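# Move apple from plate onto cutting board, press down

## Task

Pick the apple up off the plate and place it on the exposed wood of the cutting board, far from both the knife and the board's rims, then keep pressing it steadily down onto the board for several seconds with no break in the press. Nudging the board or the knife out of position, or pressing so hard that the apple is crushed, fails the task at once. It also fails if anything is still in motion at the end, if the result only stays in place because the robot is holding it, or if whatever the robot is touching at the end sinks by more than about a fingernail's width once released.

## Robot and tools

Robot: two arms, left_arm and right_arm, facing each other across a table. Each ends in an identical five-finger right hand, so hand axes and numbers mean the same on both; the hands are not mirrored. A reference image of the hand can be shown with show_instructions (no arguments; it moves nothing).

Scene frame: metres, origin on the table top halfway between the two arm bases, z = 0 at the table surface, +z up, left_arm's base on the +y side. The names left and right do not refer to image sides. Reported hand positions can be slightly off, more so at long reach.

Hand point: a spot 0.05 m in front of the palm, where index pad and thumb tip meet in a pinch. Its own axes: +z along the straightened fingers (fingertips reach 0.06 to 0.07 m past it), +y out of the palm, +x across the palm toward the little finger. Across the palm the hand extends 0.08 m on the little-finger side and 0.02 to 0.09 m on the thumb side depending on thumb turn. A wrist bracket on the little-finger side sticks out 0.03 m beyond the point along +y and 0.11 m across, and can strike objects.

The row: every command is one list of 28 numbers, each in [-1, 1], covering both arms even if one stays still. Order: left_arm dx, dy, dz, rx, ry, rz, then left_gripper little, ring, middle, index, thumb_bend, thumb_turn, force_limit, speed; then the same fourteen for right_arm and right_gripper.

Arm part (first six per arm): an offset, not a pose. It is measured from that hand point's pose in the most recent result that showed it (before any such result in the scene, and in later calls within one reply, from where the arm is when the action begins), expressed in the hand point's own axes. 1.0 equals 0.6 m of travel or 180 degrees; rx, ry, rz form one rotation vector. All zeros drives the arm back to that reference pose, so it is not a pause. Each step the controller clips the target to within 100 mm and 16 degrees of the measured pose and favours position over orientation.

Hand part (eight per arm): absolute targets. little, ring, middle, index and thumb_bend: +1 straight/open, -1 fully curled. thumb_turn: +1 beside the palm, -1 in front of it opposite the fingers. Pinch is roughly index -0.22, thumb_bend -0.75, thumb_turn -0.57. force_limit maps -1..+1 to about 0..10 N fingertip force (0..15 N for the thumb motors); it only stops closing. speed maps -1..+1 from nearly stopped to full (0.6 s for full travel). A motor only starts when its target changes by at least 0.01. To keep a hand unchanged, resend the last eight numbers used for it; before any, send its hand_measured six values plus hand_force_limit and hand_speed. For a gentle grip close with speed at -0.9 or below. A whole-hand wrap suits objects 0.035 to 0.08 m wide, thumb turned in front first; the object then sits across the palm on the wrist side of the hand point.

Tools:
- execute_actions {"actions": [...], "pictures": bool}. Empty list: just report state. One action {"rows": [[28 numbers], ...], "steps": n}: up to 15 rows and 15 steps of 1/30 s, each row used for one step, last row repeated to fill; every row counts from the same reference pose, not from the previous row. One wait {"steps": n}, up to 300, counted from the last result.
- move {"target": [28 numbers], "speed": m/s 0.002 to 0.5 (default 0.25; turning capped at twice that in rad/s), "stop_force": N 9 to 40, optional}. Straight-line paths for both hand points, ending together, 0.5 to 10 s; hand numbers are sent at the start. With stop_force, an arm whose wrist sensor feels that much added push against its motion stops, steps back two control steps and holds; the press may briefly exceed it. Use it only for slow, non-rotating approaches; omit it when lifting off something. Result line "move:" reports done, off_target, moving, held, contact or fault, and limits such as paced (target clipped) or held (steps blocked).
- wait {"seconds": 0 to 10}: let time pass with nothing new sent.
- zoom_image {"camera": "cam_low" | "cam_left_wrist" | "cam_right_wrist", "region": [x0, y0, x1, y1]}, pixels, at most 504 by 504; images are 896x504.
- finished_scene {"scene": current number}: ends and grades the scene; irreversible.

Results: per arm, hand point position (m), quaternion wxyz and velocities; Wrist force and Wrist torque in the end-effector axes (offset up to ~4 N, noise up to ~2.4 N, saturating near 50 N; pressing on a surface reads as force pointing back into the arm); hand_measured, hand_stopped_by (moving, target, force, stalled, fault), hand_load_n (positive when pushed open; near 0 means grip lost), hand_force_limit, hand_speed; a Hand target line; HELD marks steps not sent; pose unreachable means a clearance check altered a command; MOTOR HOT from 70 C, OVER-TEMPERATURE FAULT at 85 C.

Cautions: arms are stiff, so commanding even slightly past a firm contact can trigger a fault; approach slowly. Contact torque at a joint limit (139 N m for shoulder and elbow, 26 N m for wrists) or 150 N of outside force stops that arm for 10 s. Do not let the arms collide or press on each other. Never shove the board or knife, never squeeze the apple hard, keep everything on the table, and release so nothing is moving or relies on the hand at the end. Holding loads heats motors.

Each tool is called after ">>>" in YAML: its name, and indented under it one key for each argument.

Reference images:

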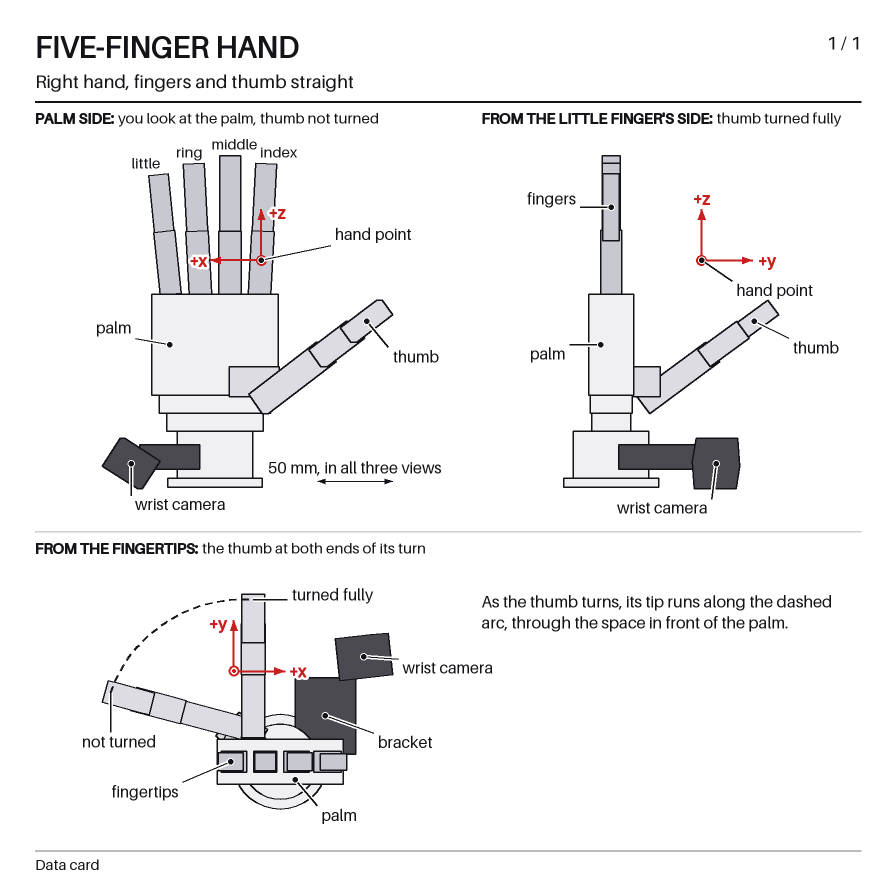

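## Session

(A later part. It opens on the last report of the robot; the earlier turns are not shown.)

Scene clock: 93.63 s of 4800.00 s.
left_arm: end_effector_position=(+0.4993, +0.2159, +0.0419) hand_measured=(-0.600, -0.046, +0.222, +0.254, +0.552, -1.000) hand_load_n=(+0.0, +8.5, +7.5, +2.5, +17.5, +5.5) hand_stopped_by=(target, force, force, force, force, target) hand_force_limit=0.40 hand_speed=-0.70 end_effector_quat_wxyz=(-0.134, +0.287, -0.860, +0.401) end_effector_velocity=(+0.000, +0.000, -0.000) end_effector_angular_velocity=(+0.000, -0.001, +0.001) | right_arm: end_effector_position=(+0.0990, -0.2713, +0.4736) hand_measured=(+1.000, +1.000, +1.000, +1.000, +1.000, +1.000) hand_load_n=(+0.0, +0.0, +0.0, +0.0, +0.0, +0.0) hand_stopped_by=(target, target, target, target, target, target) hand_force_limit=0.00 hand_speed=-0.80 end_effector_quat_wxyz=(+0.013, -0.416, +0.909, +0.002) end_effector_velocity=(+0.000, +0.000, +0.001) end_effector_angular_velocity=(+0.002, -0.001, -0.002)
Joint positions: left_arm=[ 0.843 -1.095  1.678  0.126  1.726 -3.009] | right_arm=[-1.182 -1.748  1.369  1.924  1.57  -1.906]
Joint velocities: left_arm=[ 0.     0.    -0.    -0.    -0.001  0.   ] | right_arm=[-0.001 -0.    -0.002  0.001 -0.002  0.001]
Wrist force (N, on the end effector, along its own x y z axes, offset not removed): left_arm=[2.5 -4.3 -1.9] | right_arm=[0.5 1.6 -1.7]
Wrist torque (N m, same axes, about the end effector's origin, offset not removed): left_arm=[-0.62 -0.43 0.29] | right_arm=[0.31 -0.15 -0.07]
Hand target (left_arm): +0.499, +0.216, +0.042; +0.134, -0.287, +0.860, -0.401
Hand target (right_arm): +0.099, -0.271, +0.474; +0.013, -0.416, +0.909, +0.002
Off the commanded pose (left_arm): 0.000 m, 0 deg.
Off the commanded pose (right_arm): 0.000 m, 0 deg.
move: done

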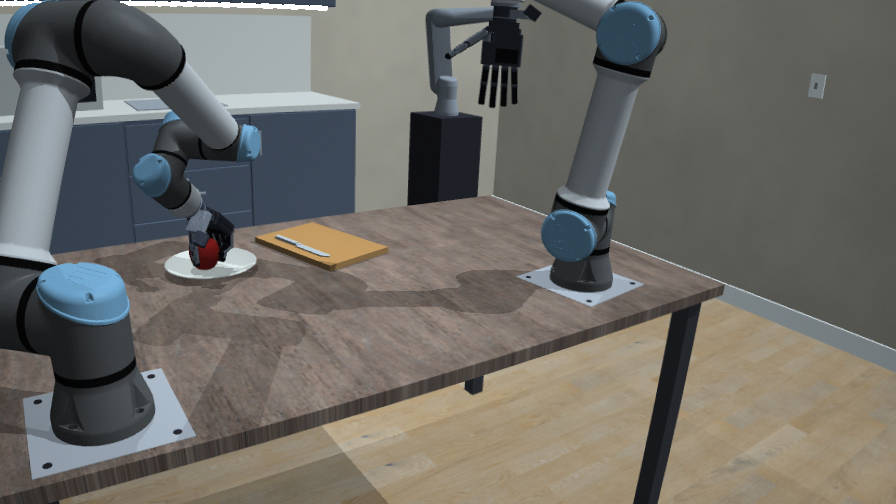

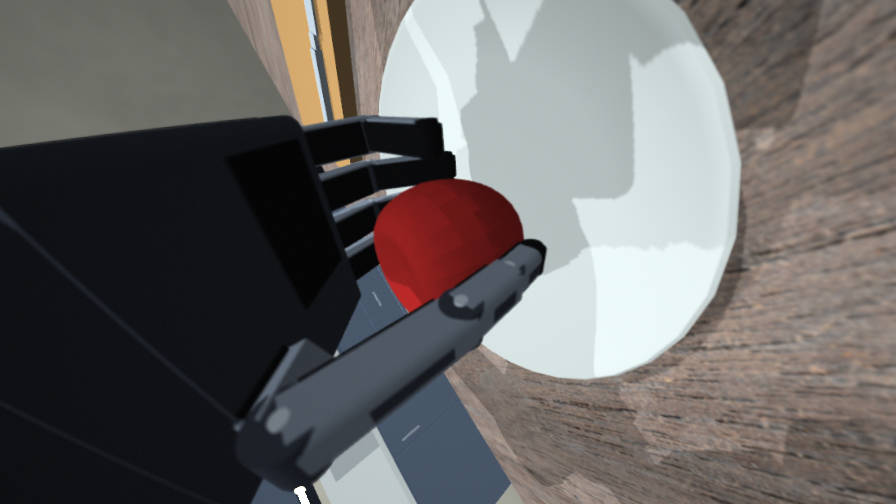

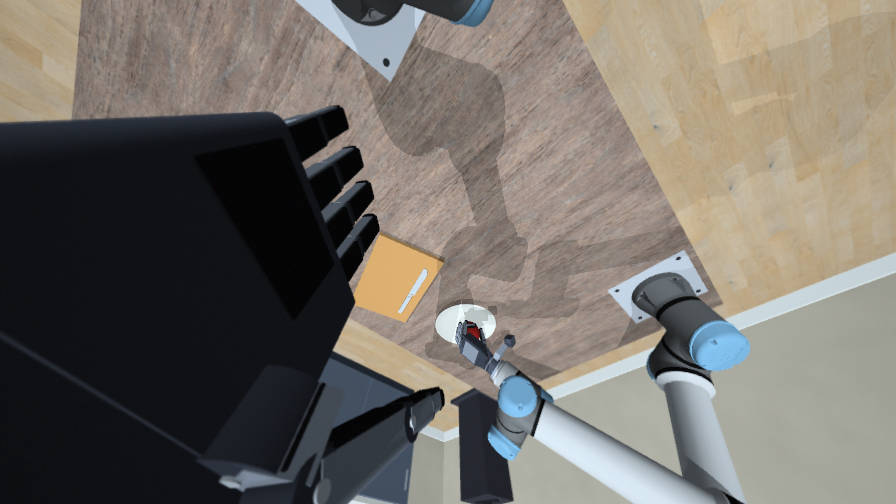

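>>> move:
  target: [0,-0.128,-0.107,0,0,0,-0.6,-0.6,-0.6,-0.6,-0.6,-1,0.4,-0.7,0,0,0,0,0,0,1,1,1,1,1,1,0,-0.8]
  speed: 0.12

>>> move:
  target: [0.237,-0.328,0.39,0,0,0,-0.6,-0.6,-0.6,-0.6,-0.6,-1,0.4,-0.7,0,0,0,0,0,0,1,1,1,1,1,1,0,-0.8]
  speed: 0.15

Scene clock: 103.07 s of 4800.00 s.
left_arm: end_effector_position=(+0.4996, +0.2158, +0.1419) hand_measured=(-0.600, -0.046, +0.222, +0.254, +0.552, -1.000) hand_load_n=(+0.0, +8.5, +7.0, +2.5, +18.0, +6.0) hand_stopped_by=(target, force, force, force, force, target) hand_force_limit=0.40 hand_speed=-0.70 end_effector_quat_wxyz=(-0.134, +0.287, -0.860, +0.401) end_effector_velocity=(+0.001, -0.000, +0.002) end_effector_angular_velocity=(+0.001, -0.001, +0.001) | right_arm: end_effector_position=(+0.0990, -0.2713, +0.4736) hand_measured=(+1.000, +1.000, +1.000, +1.000, +1.000, +1.000) hand_load_n=(+0.0, +0.0, +0.0, +0.0, +0.0, +0.0) hand_stopped_by=(target, target, target, target, target, target) hand_force_limit=0.00 hand_speed=-0.80 end_effector_quat_wxyz=(+0.013, -0.416, +0.909, +0.002) end_effector_velocity=(-0.001, +0.000, +0.000) end_effector_angular_velocity=(+0.001, +0.000, +0.002)
Joint positions: left_arm=[ 0.843 -1.2    1.549  0.359  1.727 -3.009] | right_arm=[-1.182 -1.748  1.369  1.924  1.57  -1.906]
Joint velocities: left_arm=[-0.     0.    -0.004  0.003 -0.002  0.   ] | right_arm=[ 0.002 -0.    -0.     0.001 -0.001 -0.001]
Wrist force (N, on the end effector, along its own x y z axes, offset not removed): left_arm=[1.0 3.0 -3.2] | right_arm=[-0.6 2.6 -1.7]
Wrist torque (N m, same axes, about the end effector's origin, offset not removed): left_arm=[0.50 -0.13 0.26] | right_arm=[0.36 -0.01 0.08]
Hand target (left_arm): +0.500, +0.216, +0.142; +0.134, -0.287, +0.860, -0.401
Hand target (right_arm): +0.099, -0.271, +0.474; +0.013, -0.416, +0.909, +0.002
Off the commanded pose (left_arm): 0.000 m, 0 deg.
Off the commanded pose (right_arm): 0.000 m, 0 deg.
After step 100, 4.80 s passed at rest.
move: done

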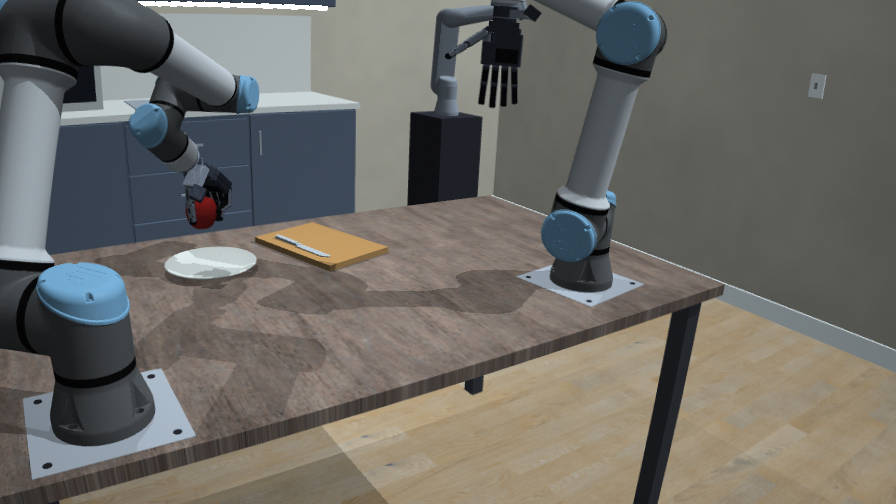

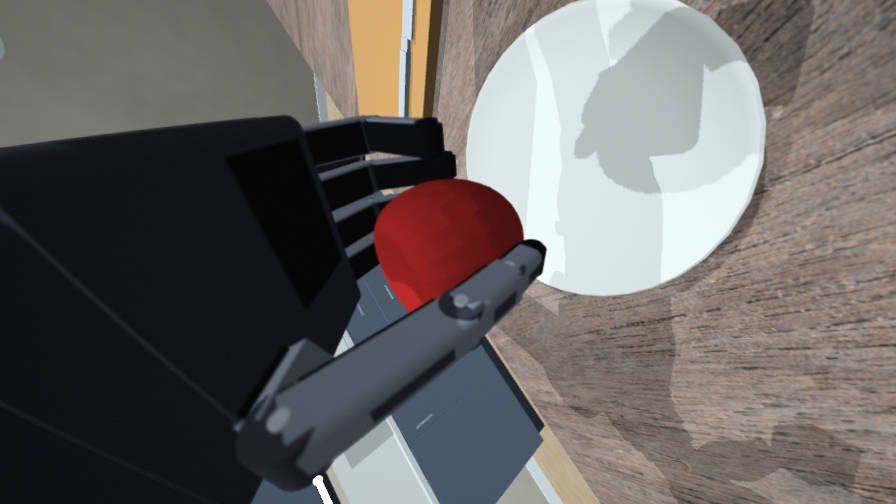

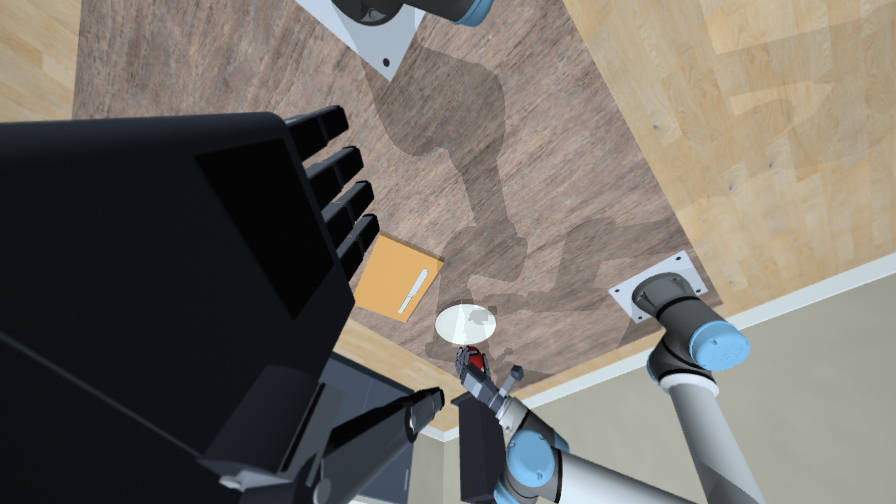

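Scene clock: 105.97 s of 4800.00 s.
left_arm: end_effector_position=(+0.5685, -0.1131, +0.1417) hand_measured=(-0.600, -0.046, +0.222, +0.254, +0.552, -1.000) hand_load_n=(+0.0, +8.5, +7.0, +2.5, +18.0, +6.0) hand_stopped_by=(target, force, force, force, force, target) hand_force_limit=0.40 hand_speed=-0.70 end_effector_quat_wxyz=(-0.138, +0.284, -0.855, +0.411) end_effector_velocity=(+0.001, -0.002, +0.002) end_effector_angular_velocity=(-0.005, -0.006, -0.000) | right_arm: end_effector_position=(+0.0990, -0.2713, +0.4736) hand_measured=(+1.000, +1.000, +1.000, +1.000, +1.000, +1.000) hand_load_n=(+0.0, +0.0, +0.0, +0.0, +0.0, +0.0) hand_stopped_by=(target, target, target, target, target, target) hand_force_limit=0.00 hand_speed=-0.80 end_effector_quat_wxyz=(+0.013, -0.416, +0.909, +0.002) end_effector_velocity=(+0.001, -0.000, +0.000) end_effector_angular_velocity=(-0.000, +0.000, -0.003)
Joint positions: left_arm=[ 0.566 -0.343  0.039  0.978  1.513 -3.185] | right_arm=[-1.182 -1.748  1.369  1.924  1.57  -1.906]
Joint velocities: left_arm=[-0.001  0.03  -0.066  0.028 -0.002  0.001] | right_arm=[-0.002  0.    -0.     0.    -0.     0.001]
Wrist force (N, on the end effector, along its own x y z axes, offset not removed): left_arm=[1.1 2.6 -0.2] | right_arm=[-2.4 3.0 -2.2]
Wrist torque (N m, same axes, about the end effector's origin, offset not removed): left_arm=[0.37 -0.04 0.47] | right_arm=[0.53 0.39 -0.16]
Hand target (left_arm): +0.569, -0.113, +0.142; +0.138, -0.284, +0.855, -0.411
Hand target (right_arm): +0.099, -0.271, +0.474; +0.013, -0.416, +0.909, +0.002
Off the commanded pose (left_arm): 0.002 m, 1 deg.
Off the commanded pose (right_arm): 0.000 m, 0 deg.
elbow stopped short (left arm): the move would have taken joint 3 (elbow) straighter than the controller allows; a more bent joint 3 avoids this.
move: done

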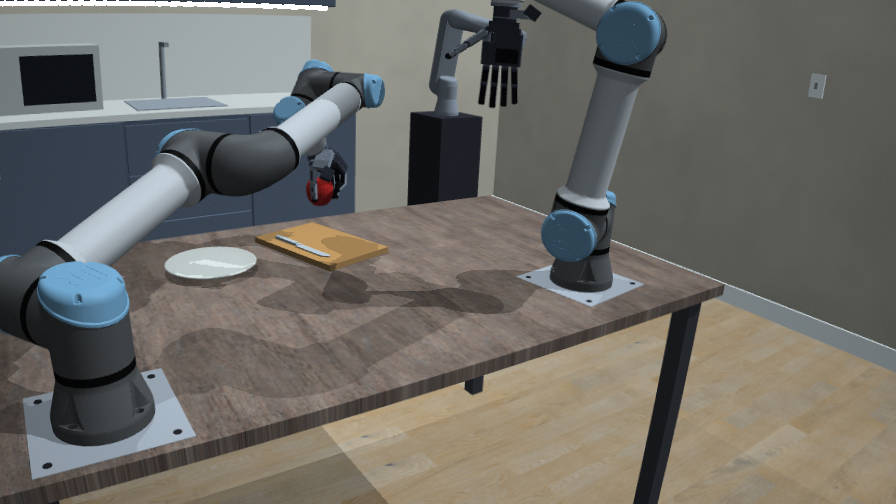

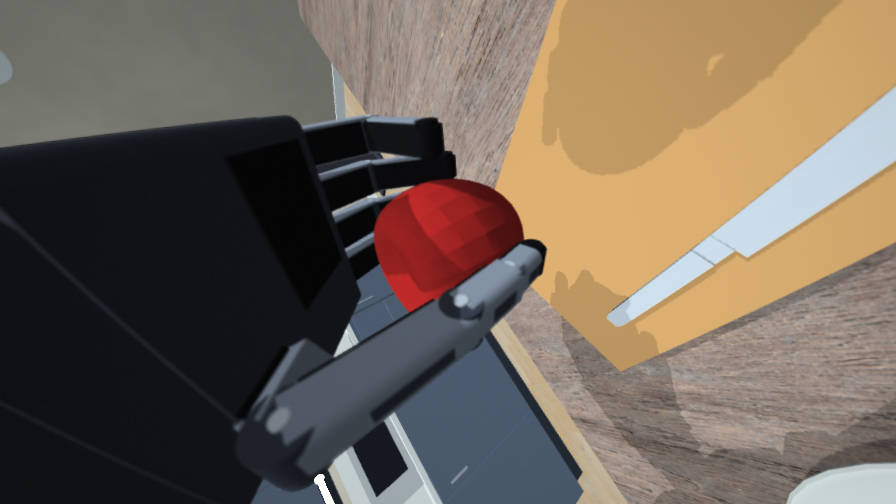

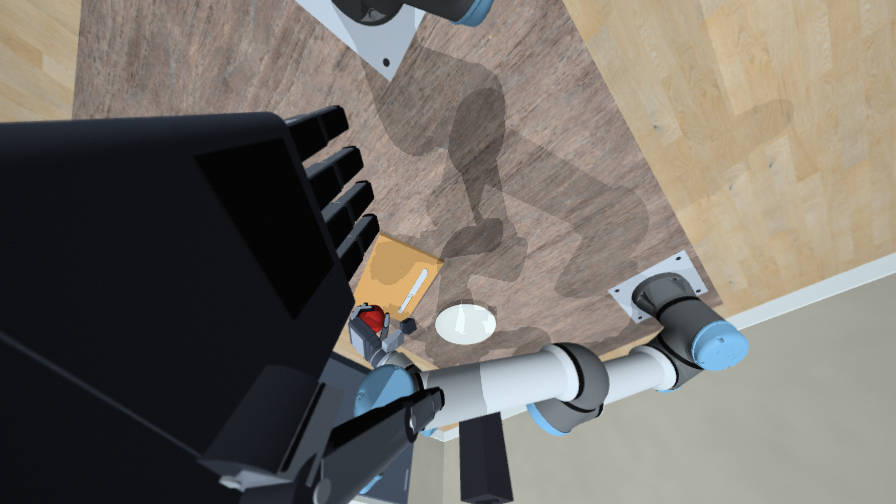

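>>> move:
  target: [0.125,0.08,0.035,0,0,0,-0.6,-0.6,-0.6,-0.6,-0.6,-1,0.4,-0.7,0,0,0,0,0,0,1,1,1,1,1,1,0,-0.8]
  speed: 0.08

>>> zoom_image:
  camera: "cam_low"
  region: [240,150,440,300]

Scene clock: 117.30 s of 4800.00 s.
left_arm: end_effector_position=(+0.5004, -0.1473, +0.0912) hand_measured=(-0.600, -0.046, +0.222, +0.254, +0.552, -1.000) hand_load_n=(+0.0, +8.5, +7.0, +2.5, +18.0, +6.0) hand_stopped_by=(target, force, force, force, force, target) hand_force_limit=0.40 hand_speed=-0.70 end_effector_quat_wxyz=(-0.138, +0.284, -0.855, +0.411) end_effector_velocity=(-0.001, -0.000, -0.000) end_effector_angular_velocity=(-0.001, -0.001, -0.000) | right_arm: end_effector_position=(+0.0990, -0.2713, +0.4736) hand_measured=(+1.000, +1.000, +1.000, +1.000, +1.000, +1.000) hand_load_n=(+0.0, +0.0, +0.0, +0.0, +0.0, +0.0) hand_stopped_by=(target, target, target, target, target, target) hand_force_limit=0.00 hand_speed=-0.80 end_effector_quat_wxyz=(+0.013, -0.416, +0.909, +0.002) end_effector_velocity=(-0.000, +0.000, +0.000) end_effector_angular_velocity=(+0.001, +0.000, -0.001)
Joint positions: left_arm=[ 0.457 -0.539  0.562  0.658  1.429 -3.253] | right_arm=[-1.182 -1.748  1.369  1.924  1.57  -1.906]
Joint velocities: left_arm=[-0.002 -0.004  0.008 -0.006 -0.001 -0.001] | right_arm=[-0.     0.    -0.     0.    -0.001  0.   ]
Wrist force (N, on the end effector, along its own x y z axes, offset not removed): left_arm=[-2.6 2.6 -1.1] | right_arm=[1.3 0.2 -1.1]
Wrist torque (N m, same axes, about the end effector's origin, offset not removed): left_arm=[0.34 0.35 -0.07] | right_arm=[0.13 -0.22 0.06]
Hand target (left_arm): +0.500, -0.147, +0.091; +0.138, -0.284, +0.855, -0.411
Hand target (right_arm): +0.099, -0.271, +0.474; +0.013, -0.416, +0.909, +0.002
Off the commanded pose (left_arm): 0.000 m, 0 deg.
Off the commanded pose (right_arm): 0.000 m, 0 deg.
After step 100, 6.43 s passed at rest.
move: done

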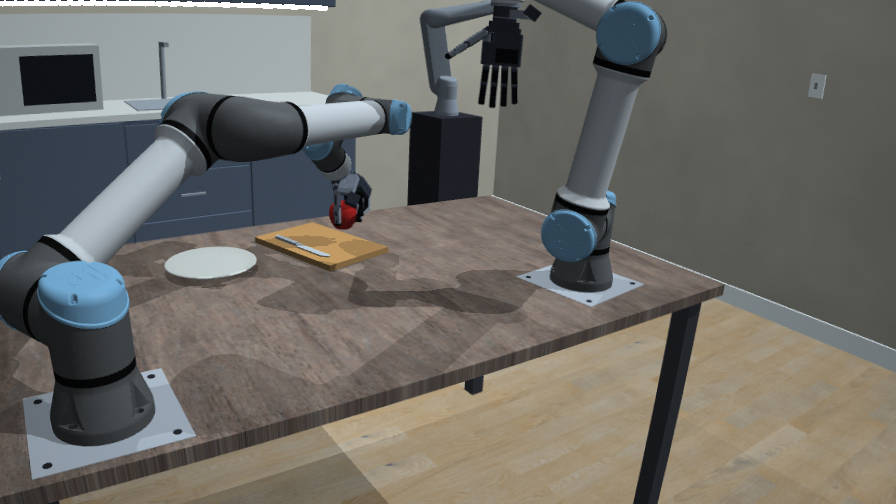

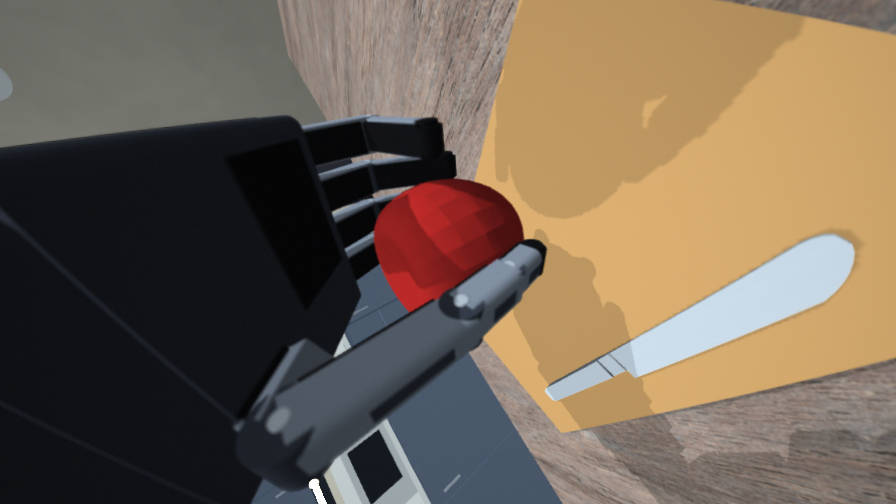

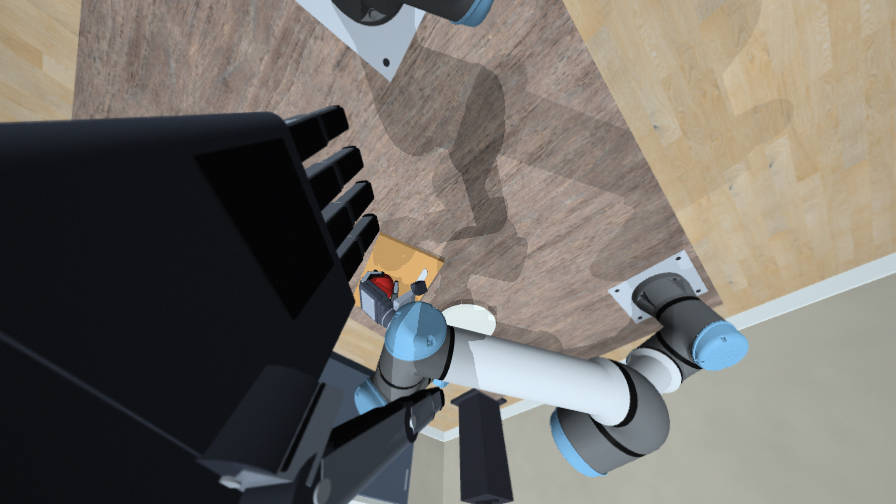

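Region (240, 150, 440, 300) of cam_low's 896x504 image, scaled by 2.520, with more detail than that image has; it fills the top 378 rows of this view, and the rest is white.

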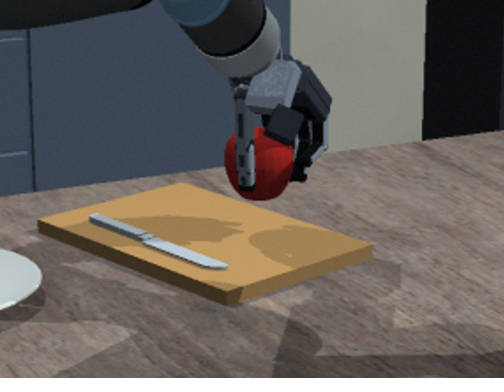

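>>> move:
  target: [0.015,0.045,0.02,0,0,0,-0.6,-0.6,-0.6,-0.6,-0.6,-1,0.4,-0.7,0,0,0,0,0,0,1,1,1,1,1,1,0,-0.8]
  speed: 0.03
  stop_force: 10

>>> move:
  target: [0,0.052,0.042,0,0,0,-0.6,-0.6,-0.6,-0.6,-0.6,-1,0.4,-0.7,0,0,0,0,0,0,1,1,1,1,1,1,0,-0.8]
  speed: 0.004
  stop_force: 15

>>> wait:
  seconds: 2

>>> zoom_image:
  camera: "cam_low"
  region: [240,150,440,300]

Scene clock: 127.00 s of 4800.00 s.
left_arm: end_effector_position=(+0.4888, -0.1468, +0.0627) hand_measured=(-0.600, -0.046, +0.222, +0.254, +0.552, -1.000) hand_load_n=(+0.0, +8.5, +7.0, +2.5, +18.0, +6.0) hand_stopped_by=(target, force, force, force, force, target) hand_force_limit=0.40 hand_speed=-0.70 end_effector_quat_wxyz=(-0.138, +0.284, -0.855, +0.411) end_effector_velocity=(-0.000, -0.001, -0.000) end_effector_angular_velocity=(-0.003, -0.001, -0.000) | right_arm: end_effector_position=(+0.0990, -0.2713, +0.4736) hand_measured=(+1.000, +1.000, +1.000, +1.000, +1.000, +1.000) hand_load_n=(+0.0, +0.0, +0.0, +0.0, +0.0, +0.0) hand_stopped_by=(target, target, target, target, target, target) hand_force_limit=0.00 hand_speed=-0.80 end_effector_quat_wxyz=(+0.013, -0.416, +0.909, +0.002) end_effector_velocity=(+0.000, -0.000, +0.001) end_effector_angular_velocity=(+0.001, -0.001, -0.001)
Joint positions: left_arm=[ 0.443 -0.561  0.678  0.566  1.417 -3.263] | right_arm=[-1.182 -1.748  1.369  1.924  1.57  -1.906]
Joint velocities: left_arm=[-0.    -0.001  0.003 -0.005  0.001 -0.001] | right_arm=[-0.001 -0.    -0.002  0.    -0.    -0.   ]
Wrist force (N, on the end effector, along its own x y z axes, offset not removed): left_arm=[-2.2 3.2 -1.1] | right_arm=[0.7 0.2 -1.0]
Wrist torque (N m, same axes, about the end effector's origin, offset not removed): left_arm=[0.26 0.36 -0.09] | right_arm=[0.07 -0.10 -0.07]
Hand target (left_arm): +0.489, -0.147, +0.063; +0.138, -0.284, +0.855, -0.411
Hand target (right_arm): +0.099, -0.271, +0.474; +0.013, -0.416, +0.909, +0.002
Off the commanded pose (left_arm): 0.000 m, 0 deg.
Off the commanded pose (right_arm): 0.000 m, 0 deg.
After step 100, 5.00 s passed at rest.
move: done

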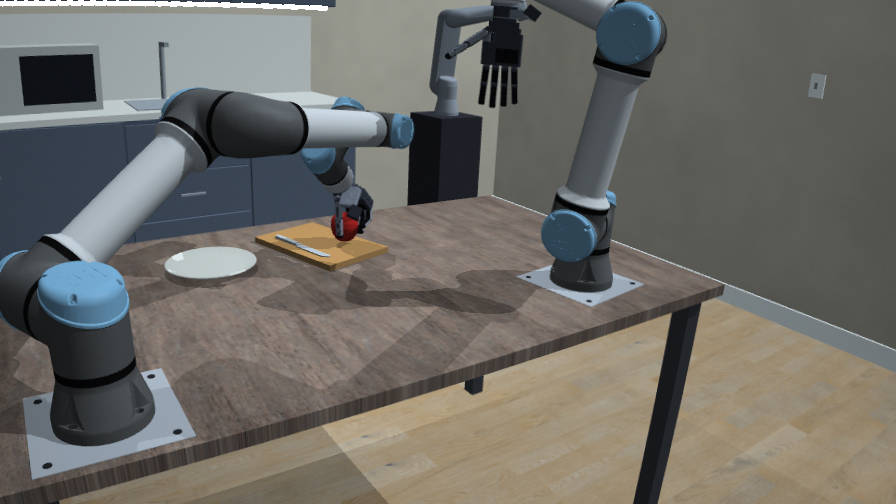

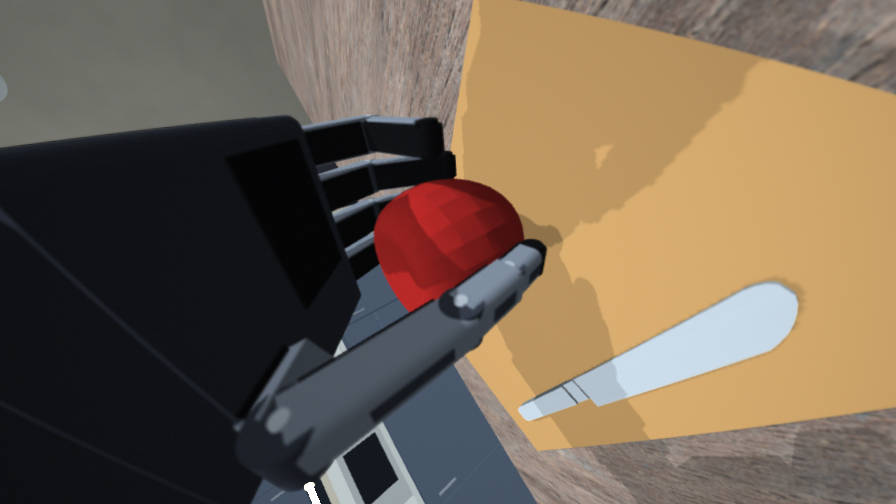

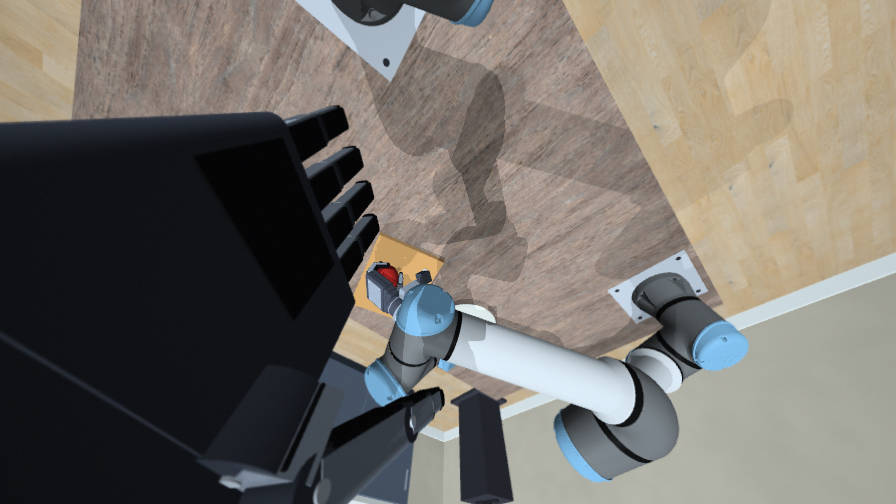

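Scene clock: 130.63 s of 4800.00 s.
left_arm: end_effector_position=(+0.4888, -0.1468, +0.0496) hand_measured=(-0.600, -0.046, +0.222, +0.254, +0.552, -1.000) hand_load_n=(+0.0, +8.0, +7.5, +3.0, +16.0, +4.5) hand_stopped_by=(target, force, force, force, force, target) hand_force_limit=0.40 hand_speed=-0.70 end_effector_quat_wxyz=(-0.138, +0.284, -0.855, +0.411) end_effector_velocity=(-0.000, +0.000, +0.001) end_effector_angular_velocity=(+0.001, +0.000, -0.001) | right_arm: end_effector_position=(+0.0990, -0.2713, +0.4736) hand_measured=(+1.000, +1.000, +1.000, +1.000, +1.000, +1.000) hand_load_n=(+0.0, +0.0, +0.0, +0.0, +0.0, +0.0) hand_stopped_by=(target, target, target, target, target, target) hand_force_limit=0.00 hand_speed=-0.80 end_effector_quat_wxyz=(+0.013, -0.416, +0.909, +0.002) end_effector_velocity=(+0.000, +0.000, -0.000) end_effector_angular_velocity=(+0.000, +0.001, -0.001)
Joint positions: left_arm=[ 0.443 -0.555  0.699  0.538  1.417 -3.263] | right_arm=[-1.182 -1.748  1.369  1.924  1.57  -1.906]
Joint velocities: left_arm=[ 0.    -0.    -0.004  0.005  0.001  0.001] | right_arm=[-0.001  0.     0.001 -0.    -0.001 -0.   ]
Wrist force (N, on the end effector, along its own x y z axes, offset not removed): left_arm=[5.4 -9.9 -5.7] | right_arm=[0.3 2.4 -3.0]
Wrist torque (N m, same axes, about the end effector's origin, offset not removed): left_arm=[-0.02 -0.39 0.04] | right_arm=[0.72 0.07 -0.01]
Hand target (left_arm): +0.489, -0.147, +0.050; +0.138, -0.284, +0.855, -0.411
Hand target (right_arm): +0.099, -0.271, +0.474; +0.013, -0.416, +0.909, +0.002
Off the commanded pose (left_arm): 0.027 m, 0 deg.
Off the commanded pose (right_arm): 0.000 m, 0 deg.
move: contact (left_arm)

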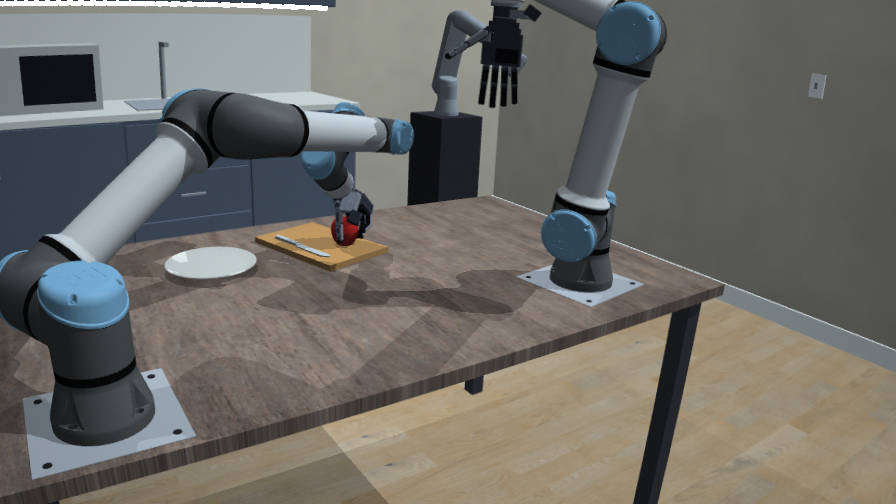

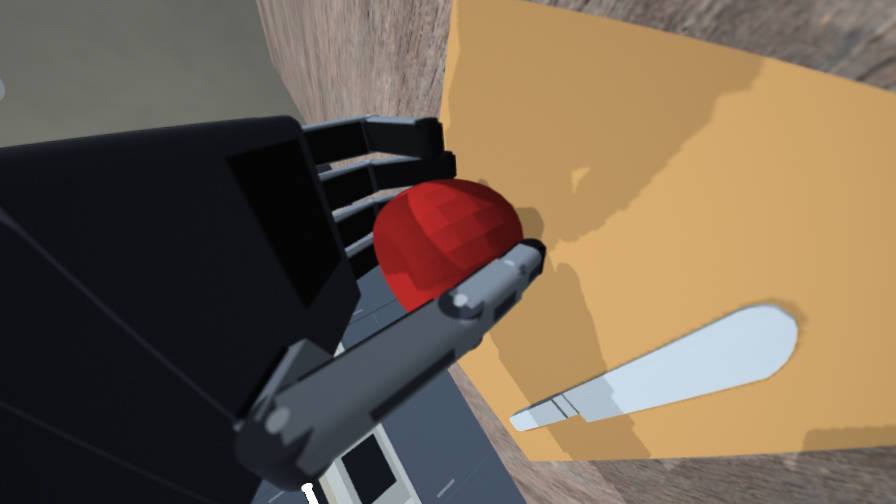

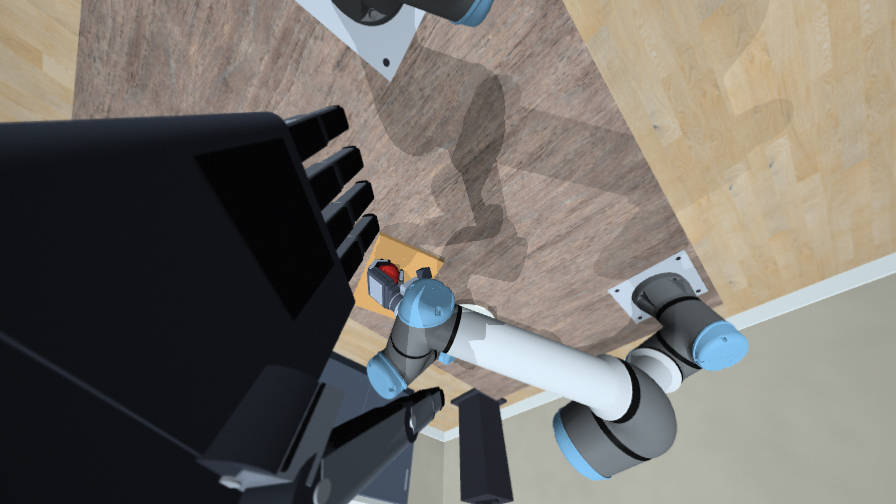

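Scene clock: 132.63 s of 4800.00 s.
left_arm: end_effector_position=(+0.4888, -0.1469, +0.0499) hand_measured=(-0.600, -0.046, +0.222, +0.254, +0.552, -1.000) hand_load_n=(+0.0, +8.0, +7.5, +3.0, +16.5, +5.0) hand_stopped_by=(target, force, force, force, force, target) hand_force_limit=0.40 hand_speed=-0.70 end_effector_quat_wxyz=(-0.138, +0.284, -0.855, +0.411) end_effector_velocity=(-0.000, -0.000, -0.000) end_effector_angular_velocity=(+0.000, +0.001, -0.001) | right_arm: end_effector_position=(+0.0990, -0.2713, +0.4736) hand_measured=(+1.000, +1.000, +1.000, +1.000, +1.000, +1.000) hand_load_n=(+0.0, +0.0, +0.0, +0.0, +0.0, +0.0) hand_stopped_by=(target, target, target, target, target, target) hand_force_limit=0.00 hand_speed=-0.80 end_effector_quat_wxyz=(+0.013, -0.416, +0.909, +0.002) end_effector_velocity=(-0.000, -0.000, -0.001) end_effector_angular_velocity=(-0.001, +0.001, +0.001)
Joint positions: left_arm=[ 0.443 -0.555  0.699  0.539  1.417 -3.263] | right_arm=[-1.182 -1.748  1.369  1.924  1.57  -1.906]
Joint velocities: left_arm=[-0.    -0.     0.     0.001  0.001 -0.   ] | right_arm=[ 0.001  0.     0.002 -0.     0.001  0.   ]
Wrist force (N, on the end effector, along its own x y z axes, offset not removed): left_arm=[4.2 -7.5 -2.1] | right_arm=[-1.4 1.0 -0.8]
Wrist torque (N m, same axes, about the end effector's origin, offset not removed): left_arm=[-0.43 -0.24 0.11] | right_arm=[0.31 -0.05 0.00]
Hand target (left_arm): +0.489, -0.147, +0.050; +0.138, -0.284, +0.855, -0.411
Hand target (right_arm): +0.099, -0.271, +0.474; +0.013, -0.416, +0.909, +0.002
Off the commanded pose (left_arm): 0.027 m, 0 deg.
Off the commanded pose (right_arm): 0.000 m, 0 deg.
Steps of this call (steps 1 to 60: nothing new was sent). Readings (end_effector_position | what the end effector reports):
1: left_arm (+0.4888, -0.1468, +0.0496) | right_arm (+0.0990, -0.2713, +0.4736) | left_arm hand_measured=(-0.600, -0.046, +0.222, +0.254, +0.552, -1.000) hand_load_n=(+0.0, +8.0, +7.5, +3.0, +16.0, +4.5) hand_stopped_by=(target, force, force, force, force, target) hand_force_limit=0.40 hand_speed=-0.70 | right_arm hand_measured=(+1.000, +1.000, +1.000, +1.000, +1.000, +1.000) hand_load_n=(+0.0, +0.0, +0.0, +0.0, +0.0, +0.0) hand_stopped_by=(target, target, target, target, target, target) hand_force_limit=0.00 hand_speed=-0.80
2: left_arm (+0.4888, -0.1468, +0.0496) | right_arm (+0.0990, -0.2713, +0.4736) | left_arm hand_measured=(-0.600, -0.046, +0.222, +0.254, +0.552, -1.000) hand_load_n=(+0.0, +8.0, +7.5, +3.0, +16.0, +4.5) hand_stopped_by=(target, force, force, force, force, target) hand_force_limit=0.40 hand_speed=-0.70 | right_arm hand_measured=(+1.000, +1.000, +1.000, +1.000, +1.000, +1.000) hand_load_n=(+0.0, +0.0, +0.0, +0.0, +0.0, +0.0) hand_stopped_by=(target, target, target, target, target, target) hand_force_limit=0.00 hand_speed=-0.80
4: left_arm (+0.4888, -0.1468, +0.0497) | right_arm (+0.0990, -0.2713, +0.4736) | left_arm hand_measured=(-0.600, -0.046, +0.222, +0.254, +0.552, -1.000) hand_load_n=(+0.0, +8.0, +7.5, +3.0, +16.0, +4.5) hand_stopped_by=(target, force, force, force, force, target) hand_force_limit=0.40 hand_speed=-0.70 | right_arm hand_measured=(+1.000, +1.000, +1.000, +1.000, +1.000, +1.000) hand_load_n=(+0.0, +0.0, +0.0, +0.0, +0.0, +0.0) hand_stopped_by=(target, target, target, target, target, target) hand_force_limit=0.00 hand_speed=-0.80
8: left_arm (+0.4888, -0.1468, +0.0497) | right_arm (+0.0990, -0.2713, +0.4736) | left_arm hand_measured=(-0.600, -0.046, +0.222, +0.254, +0.552, -1.000) hand_load_n=(+0.0, +8.0, +7.5, +3.0, +16.5, +4.5) hand_stopped_by=(target, force, force, force, force, target) hand_force_limit=0.40 hand_speed=-0.70 | right_arm hand_measured=(+1.000, +1.000, +1.000, +1.000, +1.000, +1.000) hand_load_n=(+0.0, +0.0, +0.0, +0.0, +0.0, +0.0) hand_stopped_by=(target, target, target, target, target, target) hand_force_limit=0.00 hand_speed=-0.80
60: the state above

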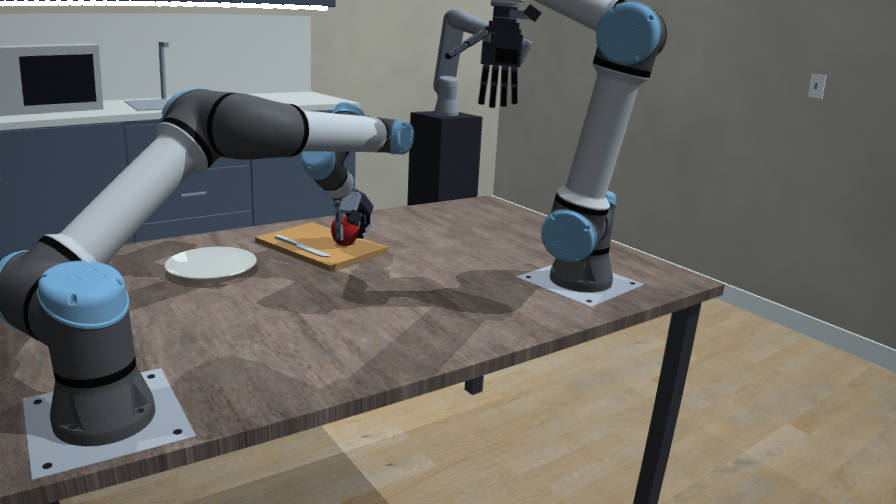

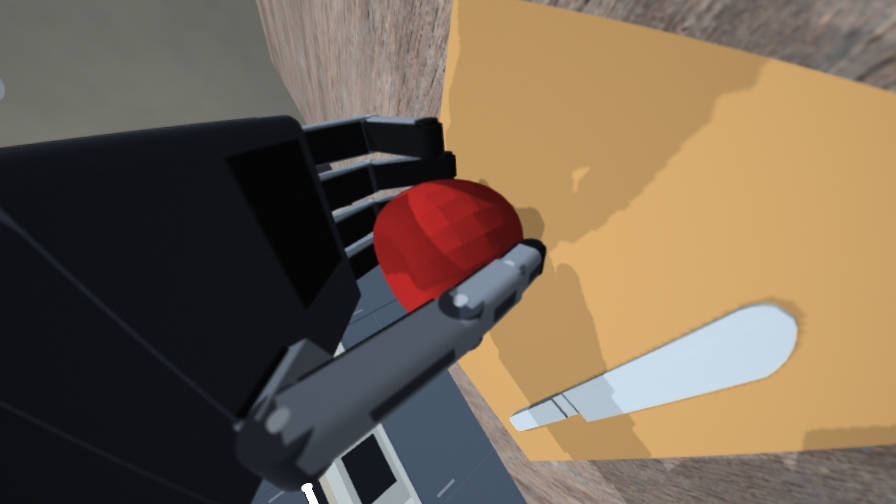

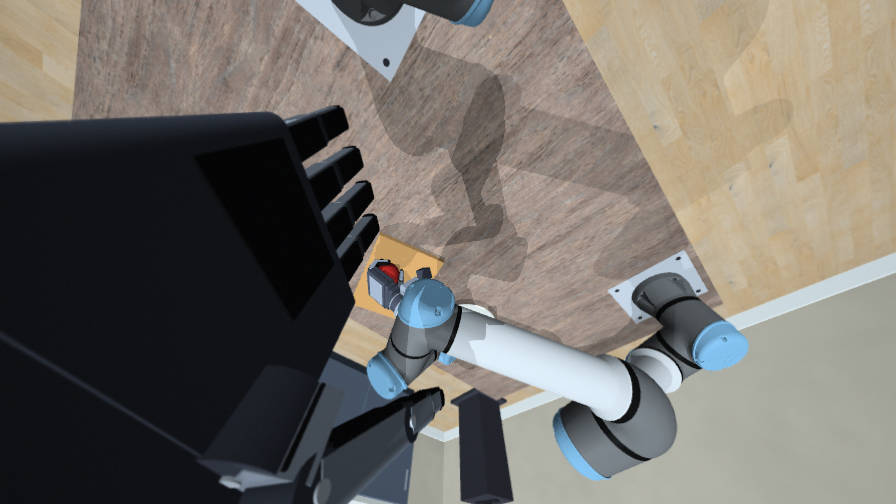

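Region (240, 150, 440, 300) of cam_low's 896x504 image, scaled by 2.520, with more detail than that image has; it fills the top 378 rows of this view, and the rest is white.

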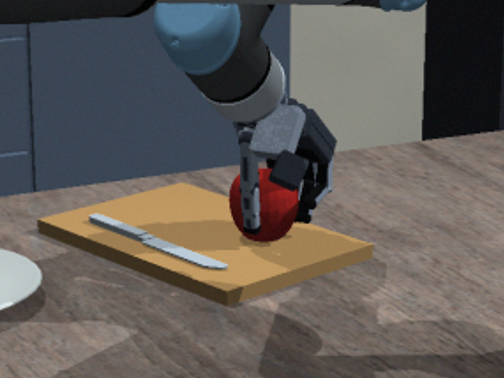

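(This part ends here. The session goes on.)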